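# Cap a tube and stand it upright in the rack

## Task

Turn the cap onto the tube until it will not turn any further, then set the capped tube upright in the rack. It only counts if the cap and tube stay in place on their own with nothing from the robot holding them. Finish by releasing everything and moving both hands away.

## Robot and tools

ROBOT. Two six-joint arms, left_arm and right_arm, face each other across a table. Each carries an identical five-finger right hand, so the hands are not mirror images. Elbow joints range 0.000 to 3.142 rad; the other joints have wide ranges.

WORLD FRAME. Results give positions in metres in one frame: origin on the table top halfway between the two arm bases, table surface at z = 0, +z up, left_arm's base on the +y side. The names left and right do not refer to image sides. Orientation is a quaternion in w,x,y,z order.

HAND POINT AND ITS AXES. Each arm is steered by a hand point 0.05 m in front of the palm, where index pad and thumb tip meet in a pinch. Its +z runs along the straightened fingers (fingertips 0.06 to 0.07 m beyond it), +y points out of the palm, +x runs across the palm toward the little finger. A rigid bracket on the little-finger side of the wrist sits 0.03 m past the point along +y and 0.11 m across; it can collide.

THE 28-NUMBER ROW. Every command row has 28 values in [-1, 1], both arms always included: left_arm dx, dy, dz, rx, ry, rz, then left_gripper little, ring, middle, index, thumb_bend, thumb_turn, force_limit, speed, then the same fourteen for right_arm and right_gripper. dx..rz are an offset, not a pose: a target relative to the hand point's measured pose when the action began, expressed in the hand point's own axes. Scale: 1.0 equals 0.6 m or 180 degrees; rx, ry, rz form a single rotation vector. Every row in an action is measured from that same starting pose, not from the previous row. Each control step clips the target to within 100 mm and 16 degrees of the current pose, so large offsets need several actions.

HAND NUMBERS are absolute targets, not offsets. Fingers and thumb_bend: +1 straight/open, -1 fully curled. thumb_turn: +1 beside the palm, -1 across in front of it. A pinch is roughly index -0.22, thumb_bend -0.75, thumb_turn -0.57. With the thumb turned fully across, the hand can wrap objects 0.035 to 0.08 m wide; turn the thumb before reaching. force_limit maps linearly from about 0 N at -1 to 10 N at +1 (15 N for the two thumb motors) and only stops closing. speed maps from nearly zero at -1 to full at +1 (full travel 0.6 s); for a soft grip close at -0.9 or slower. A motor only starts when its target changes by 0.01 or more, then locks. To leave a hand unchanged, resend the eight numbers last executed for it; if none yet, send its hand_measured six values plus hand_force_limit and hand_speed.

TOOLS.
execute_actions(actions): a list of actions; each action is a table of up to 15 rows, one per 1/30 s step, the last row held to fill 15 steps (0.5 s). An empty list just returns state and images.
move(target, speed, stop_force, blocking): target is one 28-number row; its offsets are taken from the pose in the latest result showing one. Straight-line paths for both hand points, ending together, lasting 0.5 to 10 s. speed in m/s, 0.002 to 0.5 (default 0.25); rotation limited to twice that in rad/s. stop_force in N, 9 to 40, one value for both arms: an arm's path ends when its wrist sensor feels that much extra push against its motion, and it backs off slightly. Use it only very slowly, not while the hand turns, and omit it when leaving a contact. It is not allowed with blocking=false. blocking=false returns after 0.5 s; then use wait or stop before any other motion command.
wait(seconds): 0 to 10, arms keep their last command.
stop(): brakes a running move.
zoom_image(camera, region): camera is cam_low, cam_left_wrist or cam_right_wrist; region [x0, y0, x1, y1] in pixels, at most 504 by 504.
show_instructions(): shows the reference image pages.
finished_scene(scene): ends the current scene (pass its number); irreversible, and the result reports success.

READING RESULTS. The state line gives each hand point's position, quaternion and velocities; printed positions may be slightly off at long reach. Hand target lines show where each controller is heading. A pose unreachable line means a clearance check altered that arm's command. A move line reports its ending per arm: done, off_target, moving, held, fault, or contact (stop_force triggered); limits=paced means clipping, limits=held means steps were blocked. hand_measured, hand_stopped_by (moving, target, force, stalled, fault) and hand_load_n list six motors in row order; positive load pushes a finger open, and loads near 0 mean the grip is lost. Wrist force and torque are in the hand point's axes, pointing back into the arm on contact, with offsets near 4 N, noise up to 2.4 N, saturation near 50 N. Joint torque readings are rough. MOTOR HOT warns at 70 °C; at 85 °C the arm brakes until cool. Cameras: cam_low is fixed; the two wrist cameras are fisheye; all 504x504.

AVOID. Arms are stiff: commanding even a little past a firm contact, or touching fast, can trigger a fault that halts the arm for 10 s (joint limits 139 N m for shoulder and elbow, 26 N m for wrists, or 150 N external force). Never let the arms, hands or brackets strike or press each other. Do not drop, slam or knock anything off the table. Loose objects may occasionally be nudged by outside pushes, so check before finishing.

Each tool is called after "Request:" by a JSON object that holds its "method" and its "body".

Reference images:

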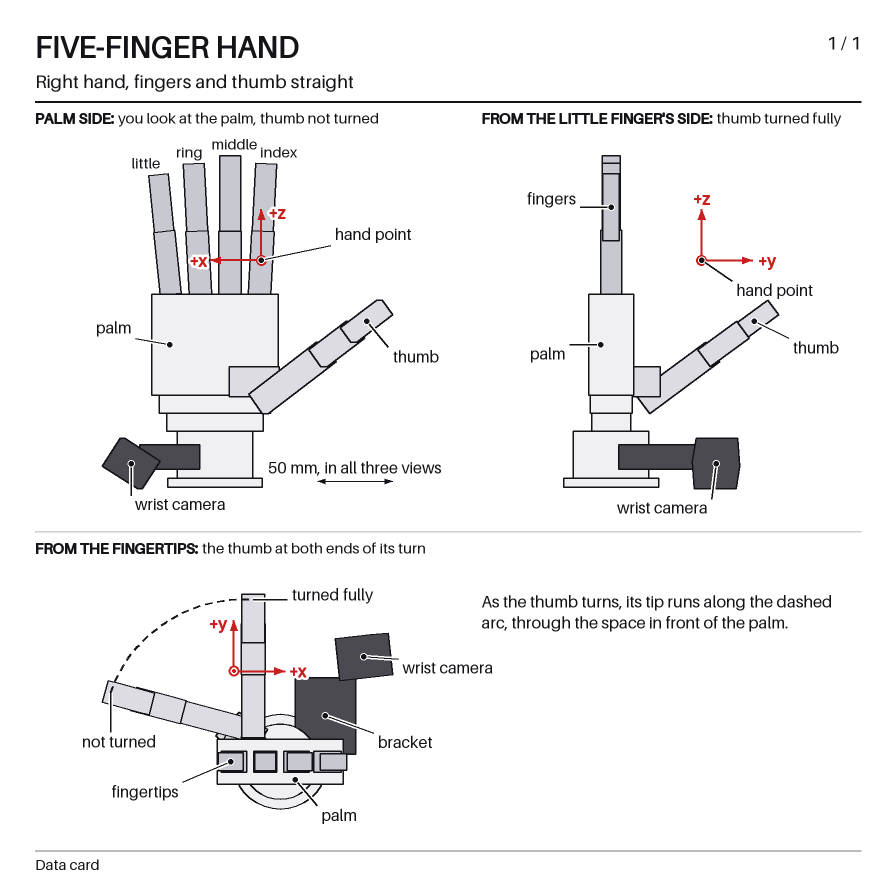

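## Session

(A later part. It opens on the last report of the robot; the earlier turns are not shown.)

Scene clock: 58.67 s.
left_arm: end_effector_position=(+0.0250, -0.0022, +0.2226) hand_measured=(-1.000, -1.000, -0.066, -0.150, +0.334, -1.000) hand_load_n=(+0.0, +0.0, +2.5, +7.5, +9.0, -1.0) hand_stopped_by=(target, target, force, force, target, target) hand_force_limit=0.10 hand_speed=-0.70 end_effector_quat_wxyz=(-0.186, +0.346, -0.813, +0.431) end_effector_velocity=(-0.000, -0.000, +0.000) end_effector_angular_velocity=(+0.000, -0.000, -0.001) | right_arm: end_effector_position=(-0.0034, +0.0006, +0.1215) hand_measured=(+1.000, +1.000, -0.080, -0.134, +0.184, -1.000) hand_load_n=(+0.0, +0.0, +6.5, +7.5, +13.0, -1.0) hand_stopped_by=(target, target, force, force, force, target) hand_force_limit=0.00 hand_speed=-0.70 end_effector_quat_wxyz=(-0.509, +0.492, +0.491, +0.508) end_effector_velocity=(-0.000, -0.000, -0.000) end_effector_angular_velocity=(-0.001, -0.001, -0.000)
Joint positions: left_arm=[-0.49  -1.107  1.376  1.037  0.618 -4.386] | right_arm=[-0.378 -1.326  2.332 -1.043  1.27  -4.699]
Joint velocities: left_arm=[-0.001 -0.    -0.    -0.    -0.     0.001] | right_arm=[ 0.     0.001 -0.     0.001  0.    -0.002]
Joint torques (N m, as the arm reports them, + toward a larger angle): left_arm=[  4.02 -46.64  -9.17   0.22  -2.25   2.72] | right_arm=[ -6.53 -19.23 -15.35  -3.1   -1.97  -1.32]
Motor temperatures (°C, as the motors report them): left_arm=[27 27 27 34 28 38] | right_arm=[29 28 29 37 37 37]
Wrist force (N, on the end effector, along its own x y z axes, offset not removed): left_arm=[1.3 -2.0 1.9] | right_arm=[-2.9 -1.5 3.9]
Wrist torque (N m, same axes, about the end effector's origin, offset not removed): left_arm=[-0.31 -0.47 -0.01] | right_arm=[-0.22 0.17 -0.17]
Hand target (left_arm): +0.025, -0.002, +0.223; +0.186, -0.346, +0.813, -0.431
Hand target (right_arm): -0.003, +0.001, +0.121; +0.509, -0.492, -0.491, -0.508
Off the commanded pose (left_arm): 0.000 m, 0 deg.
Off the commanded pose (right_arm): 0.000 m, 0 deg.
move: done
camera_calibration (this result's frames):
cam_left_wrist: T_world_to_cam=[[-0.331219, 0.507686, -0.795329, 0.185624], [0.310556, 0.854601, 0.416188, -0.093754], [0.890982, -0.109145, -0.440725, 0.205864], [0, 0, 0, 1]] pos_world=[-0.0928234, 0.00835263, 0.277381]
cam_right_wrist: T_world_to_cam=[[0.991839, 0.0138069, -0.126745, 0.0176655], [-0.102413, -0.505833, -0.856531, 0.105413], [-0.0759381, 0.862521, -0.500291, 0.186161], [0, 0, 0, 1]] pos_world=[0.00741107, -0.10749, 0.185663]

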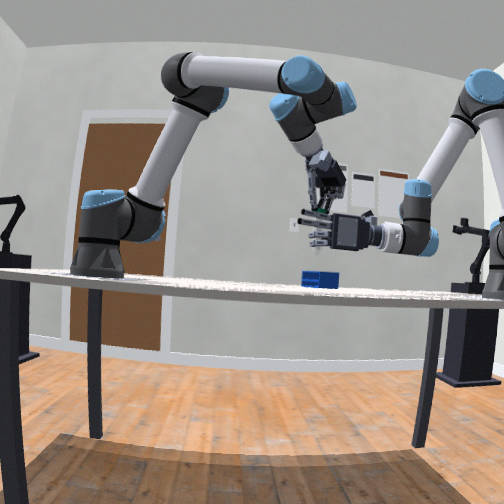

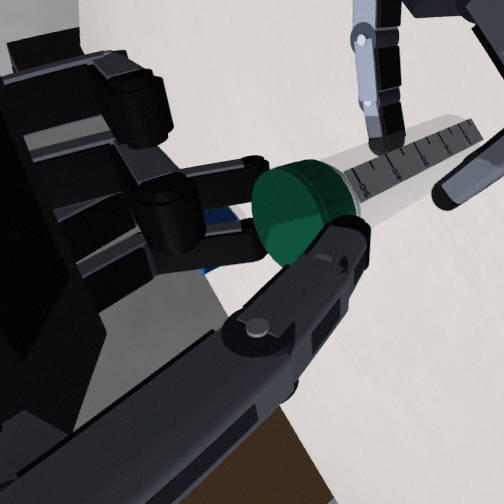

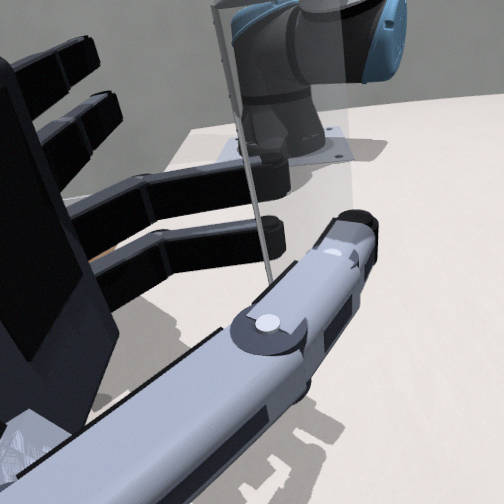

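Request:
{"method": "move", "body": {"target": [0.017,-0.0034,0.0078,0.003,0.184,0.124,-1,-1,-0.5,-0.5,0.33,-1,0.1,-0.7,0,0,0,0,0,0,1,1,-0.5,-0.5,-0.3,-1,0,-0.7], "speed": 0.3}}

Request:
{"method": "move", "body": {"target": [0.017,-0.0038,0.0075,0.003,0.184,0.124,-1,-1,-0.5,-0.5,0.33,-1,0.1,-0.7,0,0,0,0,0,0,1,1,-0.5,-0.5,-0.3,-1,0,-0.7], "speed": 0.3}}

Request:
{"method": "move", "body": {"target": [0.017,-0.0041,0.0073,0.003,0.184,0.124,-1,-1,-0.5,-0.5,0.33,-1,0.1,-0.7,0,0,0,0,0,0,1,1,-0.5,-0.5,-0.3,-1,0,-0.7], "speed": 0.3}}

Request:
{"method": "move", "body": {"target": [0,0,0,0,0,0,-1,-1,0.12,0.08,0.7,-1,0.1,0.5,0,0,0,0,0,0,1,1,-0.5,-0.5,-0.3,-1,0,-0.7]}}

Scene clock: 60.73 s.
left_arm: end_effector_position=(+0.0214, -0.0132, +0.2223) hand_measured=(-1.000, -1.000, -0.066, -0.150, +0.334, -1.000) hand_load_n=(+0.0, +0.0, +2.5, +8.0, +8.0, -2.0) hand_stopped_by=(target, target, force, force, target, target) hand_force_limit=0.10 hand_speed=-0.70 end_effector_quat_wxyz=(-0.029, +0.047, -0.880, +0.471) end_effector_velocity=(+0.000, -0.000, -0.001) end_effector_angular_velocity=(+0.002, +0.002, -0.012) | right_arm: end_effector_position=(-0.0034, +0.0006, +0.1215) hand_measured=(+1.000, +1.000, -0.080, -0.134, +0.184, -1.000) hand_load_n=(+0.0, +0.0, +7.5, +7.0, +12.5, -0.5) hand_stopped_by=(target, target, force, force, force, target) hand_force_limit=0.00 hand_speed=-0.70 end_effector_quat_wxyz=(-0.509, +0.492, +0.491, +0.508) end_effector_velocity=(-0.001, +0.000, +0.000) end_effector_angular_velocity=(-0.000, -0.002, +0.002)
Joint positions: left_arm=[-0.374 -1.409  1.648  0.432  1.1   -3.479] | right_arm=[-0.378 -1.326  2.332 -1.043  1.27  -4.699]
Joint velocities: left_arm=[ 0.006 -0.002  0.003 -0.006  0.016  0.01 ] | right_arm=[ 0.001 -0.001  0.     0.001 -0.001 -0.002]
Joint torques (N m, as the arm reports them, + toward a larger angle): left_arm=[ 11.34 -33.39  -7.57  -0.92   1.75   2.47] | right_arm=[ -6.46 -19.81 -15.42  -3.31  -1.91  -1.42]
Motor temperatures (°C, as the motors report them): left_arm=[27 27 27 34 28 38] | right_arm=[29 28 29 37 37 37]
Wrist force (N, on the end effector, along its own x y z axes, offset not removed): left_arm=[0.2 -6.4 -0.6] | right_arm=[-5.0 0.3 1.4]
Wrist torque (N m, same axes, about the end effector's origin, offset not removed): left_arm=[-0.39 -0.21 -0.14] | right_arm=[0.09 -0.25 0.16]
Hand target (left_arm): +0.021, -0.013, +0.222; +0.029, -0.047, +0.880, -0.471
Hand target (right_arm): -0.003, +0.001, +0.121; +0.509, -0.492, -0.491, -0.508
Off the commanded pose (left_arm): 0.001 m, 0 deg.
Off the commanded pose (right_arm): 0.000 m, 0 deg.
move: done
camera_calibration (this result's frames):
cam_left_wrist: T_world_to_cam=[[0.0739005, 0.597593, -0.798387, 0.183008], [0.78526, 0.458626, 0.415968, -0.0985128], [0.614741, -0.657681, -0.435373, 0.205158], [0, 0, 0, 1]] pos_world=[-0.0622854, 0.0707448, 0.27641]
cam_right_wrist: T_world_to_cam=[[0.991839, 0.0138069, -0.126746, 0.0176656], [-0.102413, -0.505833, -0.85653, 0.105413], [-0.0759382, 0.862521, -0.500291, 0.186161], [0, 0, 0, 1]] pos_world=[0.00741104, -0.10749, 0.185663]

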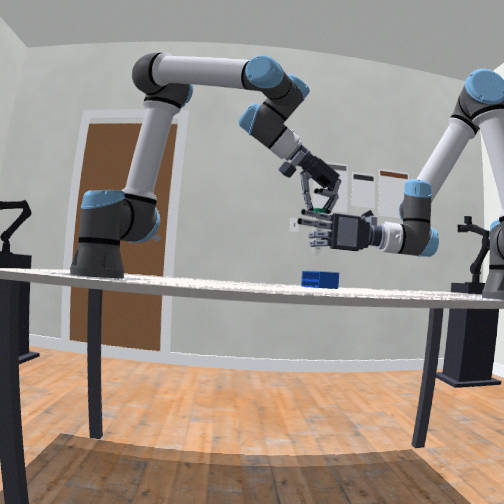

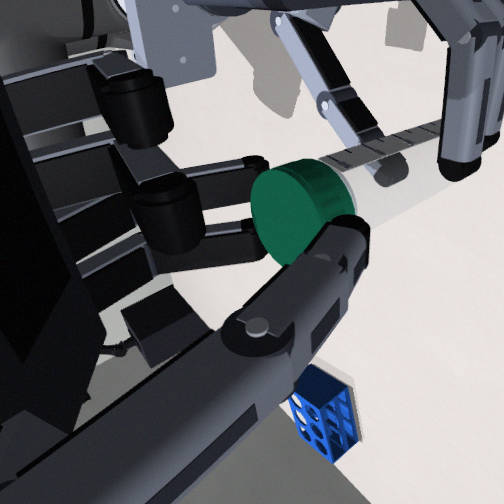

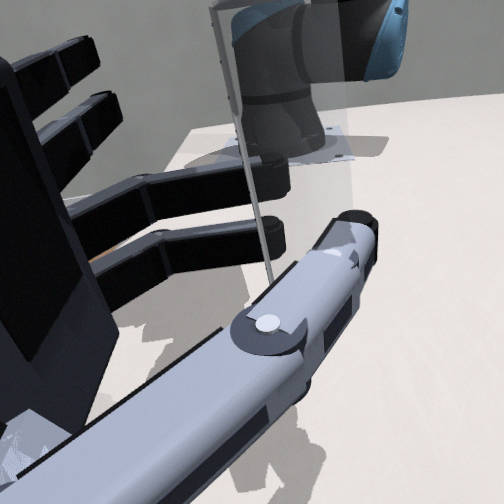

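Scene clock: 62.47 s.
left_arm: end_effector_position=(+0.0121, -0.0192, +0.2220) hand_measured=(-1.000, -1.000, -0.066, -0.150, +0.334, -1.000) hand_load_n=(+0.0, +0.0, +2.5, +7.5, +8.0, -2.5) hand_stopped_by=(target, target, force, force, target, target) hand_force_limit=0.10 hand_speed=-0.70 end_effector_quat_wxyz=(-0.131, +0.257, +0.843, -0.454) end_effector_velocity=(-0.000, -0.000, -0.002) end_effector_angular_velocity=(+0.006, -0.000, -0.013) | right_arm: end_effector_position=(-0.0034, +0.0006, +0.1215) hand_measured=(+1.000, +1.000, -0.080, -0.134, +0.184, -1.000) hand_load_n=(+0.0, +0.0, +8.5, +7.0, +12.0, +0.5) hand_stopped_by=(target, target, force, force, force, target) hand_force_limit=0.00 hand_speed=-0.70 end_effector_quat_wxyz=(-0.509, +0.492, +0.491, +0.508) end_effector_velocity=(-0.000, +0.000, -0.000) end_effector_angular_velocity=(-0.000, +0.001, +0.001)
Joint positions: left_arm=[-0.097 -1.389  1.619  0.392  1.896 -2.901] | right_arm=[-0.378 -1.326  2.332 -1.043  1.27  -4.699]
Joint velocities: left_arm=[ 0.006  0.009 -0.007  0.008  0.016  0.011] | right_arm=[ 0.     0.001  0.    -0.    -0.     0.001]
Joint torques (N m, as the arm reports them, + toward a larger angle): left_arm=[ 10.84 -13.1  -26.35   3.33   2.24   2.24] | right_arm=[ -6.52 -19.27 -14.97  -3.29  -2.02  -1.36]
Motor temperatures (°C, as the motors report them): left_arm=[27 27 27 34 28 38] | right_arm=[29 28 29 37 37 37]
Wrist force (N, on the end effector, along its own x y z axes, offset not removed): left_arm=[-0.3 -9.5 -4.6] | right_arm=[-8.4 -4.1 -1.6]
Wrist torque (N m, same axes, about the end effector's origin, offset not removed): left_arm=[-0.57 -0.37 -0.09] | right_arm=[-0.24 -0.43 0.20]
Hand target (left_arm): +0.012, -0.019, +0.222; -0.131, +0.258, +0.843, -0.454
Hand target (right_arm): -0.003, +0.001, +0.121; +0.509, -0.492, -0.491, -0.508
Off the commanded pose (left_arm): 0.000 m, 0 deg.
Off the commanded pose (right_arm): 0.000 m, 0 deg.
move: done
camera_calibration (this result's frames):
cam_left_wrist: T_world_to_cam=[[0.442727, 0.407146, -0.79889, 0.179007], [0.89515, -0.149075, 0.420098, -0.10225], [0.0519463, -0.901115, -0.430456, 0.207834], [0, 0, 0, 1]] pos_world=[0.00148191, 0.0991573, 0.275426]
cam_right_wrist: T_world_to_cam=[[0.991839, 0.0138068, -0.126746, 0.0176655], [-0.102413, -0.505833, -0.85653, 0.105413], [-0.0759381, 0.862521, -0.500291, 0.186161], [0, 0, 0, 1]] pos_world=[0.00741108, -0.10749, 0.185663]

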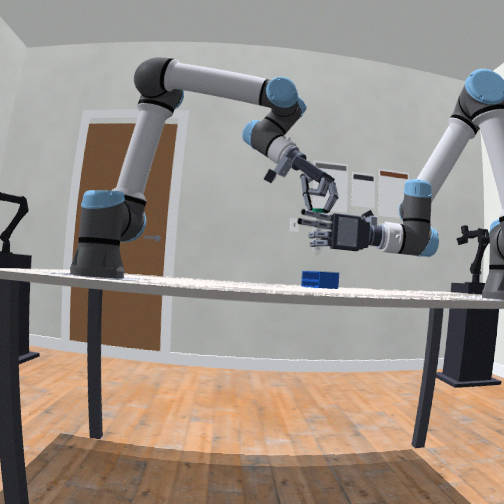

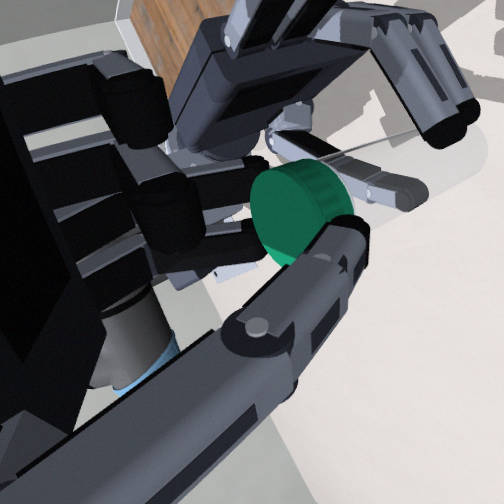

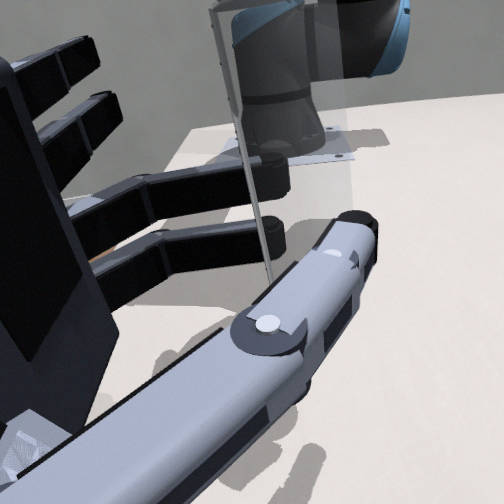

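Scene clock: 64.27 s.
left_arm: end_effector_position=(+0.0011, -0.0177, +0.2213) hand_measured=(-1.000, -1.000, -0.066, -0.150, +0.334, -1.000) hand_load_n=(+0.0, +0.0, +2.0, +7.0, +8.5, -1.5) hand_stopped_by=(target, target, force, force, target, target) hand_force_limit=0.10 hand_speed=-0.70 end_effector_quat_wxyz=(-0.275, +0.530, +0.704, -0.383) end_effector_velocity=(+0.000, +0.000, -0.001) end_effector_angular_velocity=(+0.005, -0.004, -0.014) | right_arm: end_effector_position=(-0.0034, +0.0006, +0.1215) hand_measured=(+1.000, +1.000, -0.080, -0.134, +0.184, -1.000) hand_load_n=(+0.0, +0.0, +9.0, +6.5, +12.0, +0.0) hand_stopped_by=(target, target, force, force, force, target) hand_force_limit=0.00 hand_speed=-0.70 end_effector_quat_wxyz=(-0.509, +0.492, +0.491, +0.508) end_effector_velocity=(-0.000, -0.000, -0.001) end_effector_angular_velocity=(-0.002, +0.001, -0.001)
Joint positions: left_arm=[ 0.091 -1.063  1.279  0.94   2.491 -2.055] | right_arm=[-0.378 -1.326  2.332 -1.043  1.27  -4.699]
Joint velocities: left_arm=[ 0.002  0.011 -0.012  0.026  0.003  0.025] | right_arm=[ 0.     0.    -0.     0.001  0.001  0.   ]
Joint torques (N m, as the arm reports them, + toward a larger angle): left_arm=[ 10.81 -24.12 -26.58   3.62   2.01   2.07] | right_arm=[ -6.58 -19.54 -14.66  -3.07  -1.08  -1.3 ]
Motor temperatures (°C, as the motors report them): left_arm=[27 27 27 34 28 38] | right_arm=[29 28 29 37 37 37]
Wrist force (N, on the end effector, along its own x y z axes, offset not removed): left_arm=[-1.8 -9.1 -4.3] | right_arm=[-12.9 -0.9 0.0]
Wrist torque (N m, same axes, about the end effector's origin, offset not removed): left_arm=[-0.78 -0.32 -0.06] | right_arm=[0.21 0.58 0.08]
Hand target (left_arm): +0.001, -0.018, +0.221; -0.276, +0.530, +0.704, -0.383
Hand target (right_arm): -0.003, +0.001, +0.121; +0.509, -0.492, -0.491, -0.508
Off the commanded pose (left_arm): 0.000 m, 0 deg.
Off the commanded pose (right_arm): 0.000 m, 0 deg.
move: done
camera_calibration (this result's frames):
cam_left_wrist: T_world_to_cam=[[0.603563, 0.025555, -0.796906, 0.175342], [0.590512, -0.6859, 0.425249, -0.10216], [-0.535731, -0.727247, -0.429075, 0.21293], [0, 0, 0, 1]] pos_world=[0.0685703, 0.0803004, 0.274537]
cam_right_wrist: T_world_to_cam=[[0.991839, 0.0138151, -0.126745, 0.0176675], [-0.102409, -0.505834, -0.85653, 0.105413], [-0.0759451, 0.86252, -0.500291, 0.186161], [0, 0, 0, 1]] pos_world=[0.00740989, -0.10749, 0.185663]

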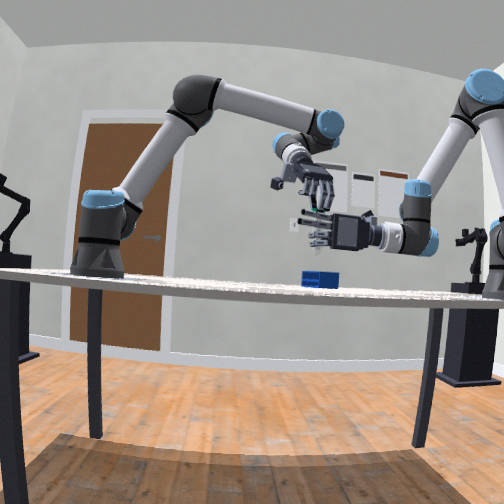

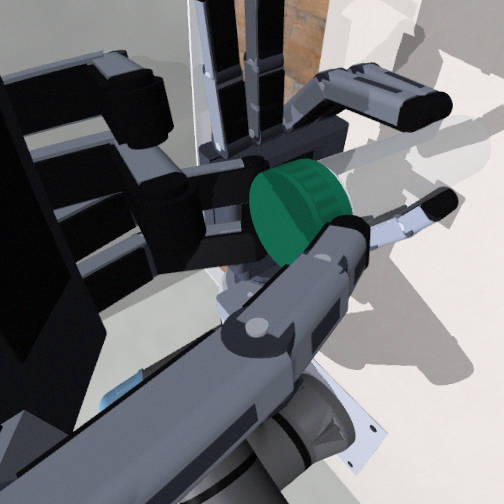

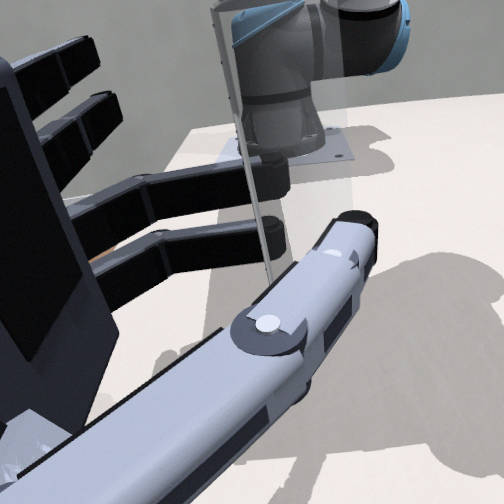

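Scene clock: 64.80 s.
left_arm: end_effector_position=(+0.0011, -0.0177, +0.2213) hand_measured=(-1.000, -1.000, +0.120, +0.080, +0.700, -1.000) hand_load_n=(+0.0, +0.0, +0.0, +0.0, +0.0, +0.0) hand_stopped_by=(target, target, target, target, target, target) hand_force_limit=0.10 hand_speed=0.50 end_effector_quat_wxyz=(-0.275, +0.530, +0.704, -0.383) end_effector_velocity=(+0.001, -0.000, -0.000) end_effector_angular_velocity=(-0.000, -0.000, +0.001) | right_arm: end_effector_position=(-0.0034, +0.0006, +0.1215) hand_measured=(+1.000, +1.000, -0.080, -0.134, +0.184, -1.000) hand_load_n=(+0.0, +0.0, +6.0, +7.0, +13.5, +1.5) hand_stopped_by=(target, target, force, force, force, target) hand_force_limit=0.00 hand_speed=-0.70 end_effector_quat_wxyz=(-0.509, +0.492, +0.491, +0.508) end_effector_velocity=(-0.000, +0.000, -0.000) end_effector_angular_velocity=(+0.000, +0.000, -0.000)
Joint positions: left_arm=[ 0.091 -1.063  1.279  0.94   2.491 -2.055] | right_arm=[-0.378 -1.326  2.332 -1.043  1.27  -4.699]
Joint velocities: left_arm=[ 0.001  0.    -0.    -0.    -0.    -0.   ] | right_arm=[ 0.     0.001  0.    -0.001  0.001  0.   ]
Joint torques (N m, as the arm reports them, + toward a larger angle): left_arm=[  3.65 -49.99  -8.04  -0.3   -0.47  -2.75] | right_arm=[ -6.38 -19.73 -15.21  -2.88  -0.96  -1.49]
Motor temperatures (°C, as the motors report them): left_arm=[27 27 27 34 28 38] | right_arm=[29 28 29 37 37 37]
Wrist force (N, on the end effector, along its own x y z axes, offset not removed): left_arm=[0.9 -1.2 1.7] | right_arm=[-0.5 -1.4 0.6]
Wrist torque (N m, same axes, about the end effector's origin, offset not removed): left_arm=[-0.47 -0.39 0.07] | right_arm=[-0.49 0.24 -0.29]
Hand target (left_arm): +0.001, -0.018, +0.221; -0.275, +0.530, +0.704, -0.383
Hand target (right_arm): -0.003, +0.001, +0.121; +0.509, -0.492, -0.491, -0.508
Off the commanded pose (left_arm): 0.000 m, 0 deg.
Off the commanded pose (right_arm): 0.000 m, 0 deg.
move: done
camera_calibration (this result's frames):
cam_left_wrist: T_world_to_cam=[[0.60349, 0.0255734, -0.796961, 0.175339], [0.590544, -0.68592, 0.425173, -0.102148], [-0.535778, -0.727227, -0.429048, 0.212919], [0, 0, 0, 1]] pos_world=[0.0685846, 0.0802915, 0.274522]
cam_right_wrist: T_world_to_cam=[[0.991839, 0.0138161, -0.126743, 0.0176672], [-0.102407, -0.505828, -0.856534, 0.105416], [-0.0759441, 0.862524, -0.500285, 0.18616], [0, 0, 0, 1]] pos_world=[0.00741001, -0.107489, 0.185665]

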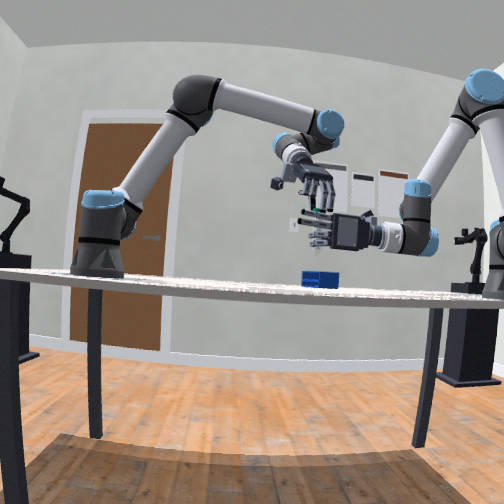

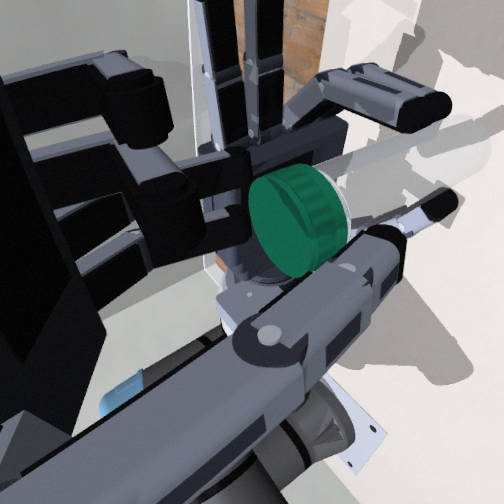

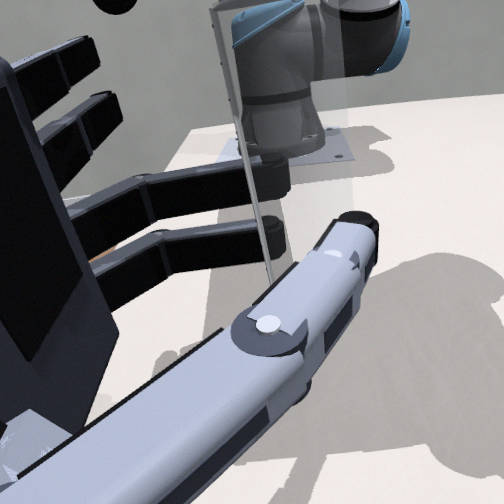

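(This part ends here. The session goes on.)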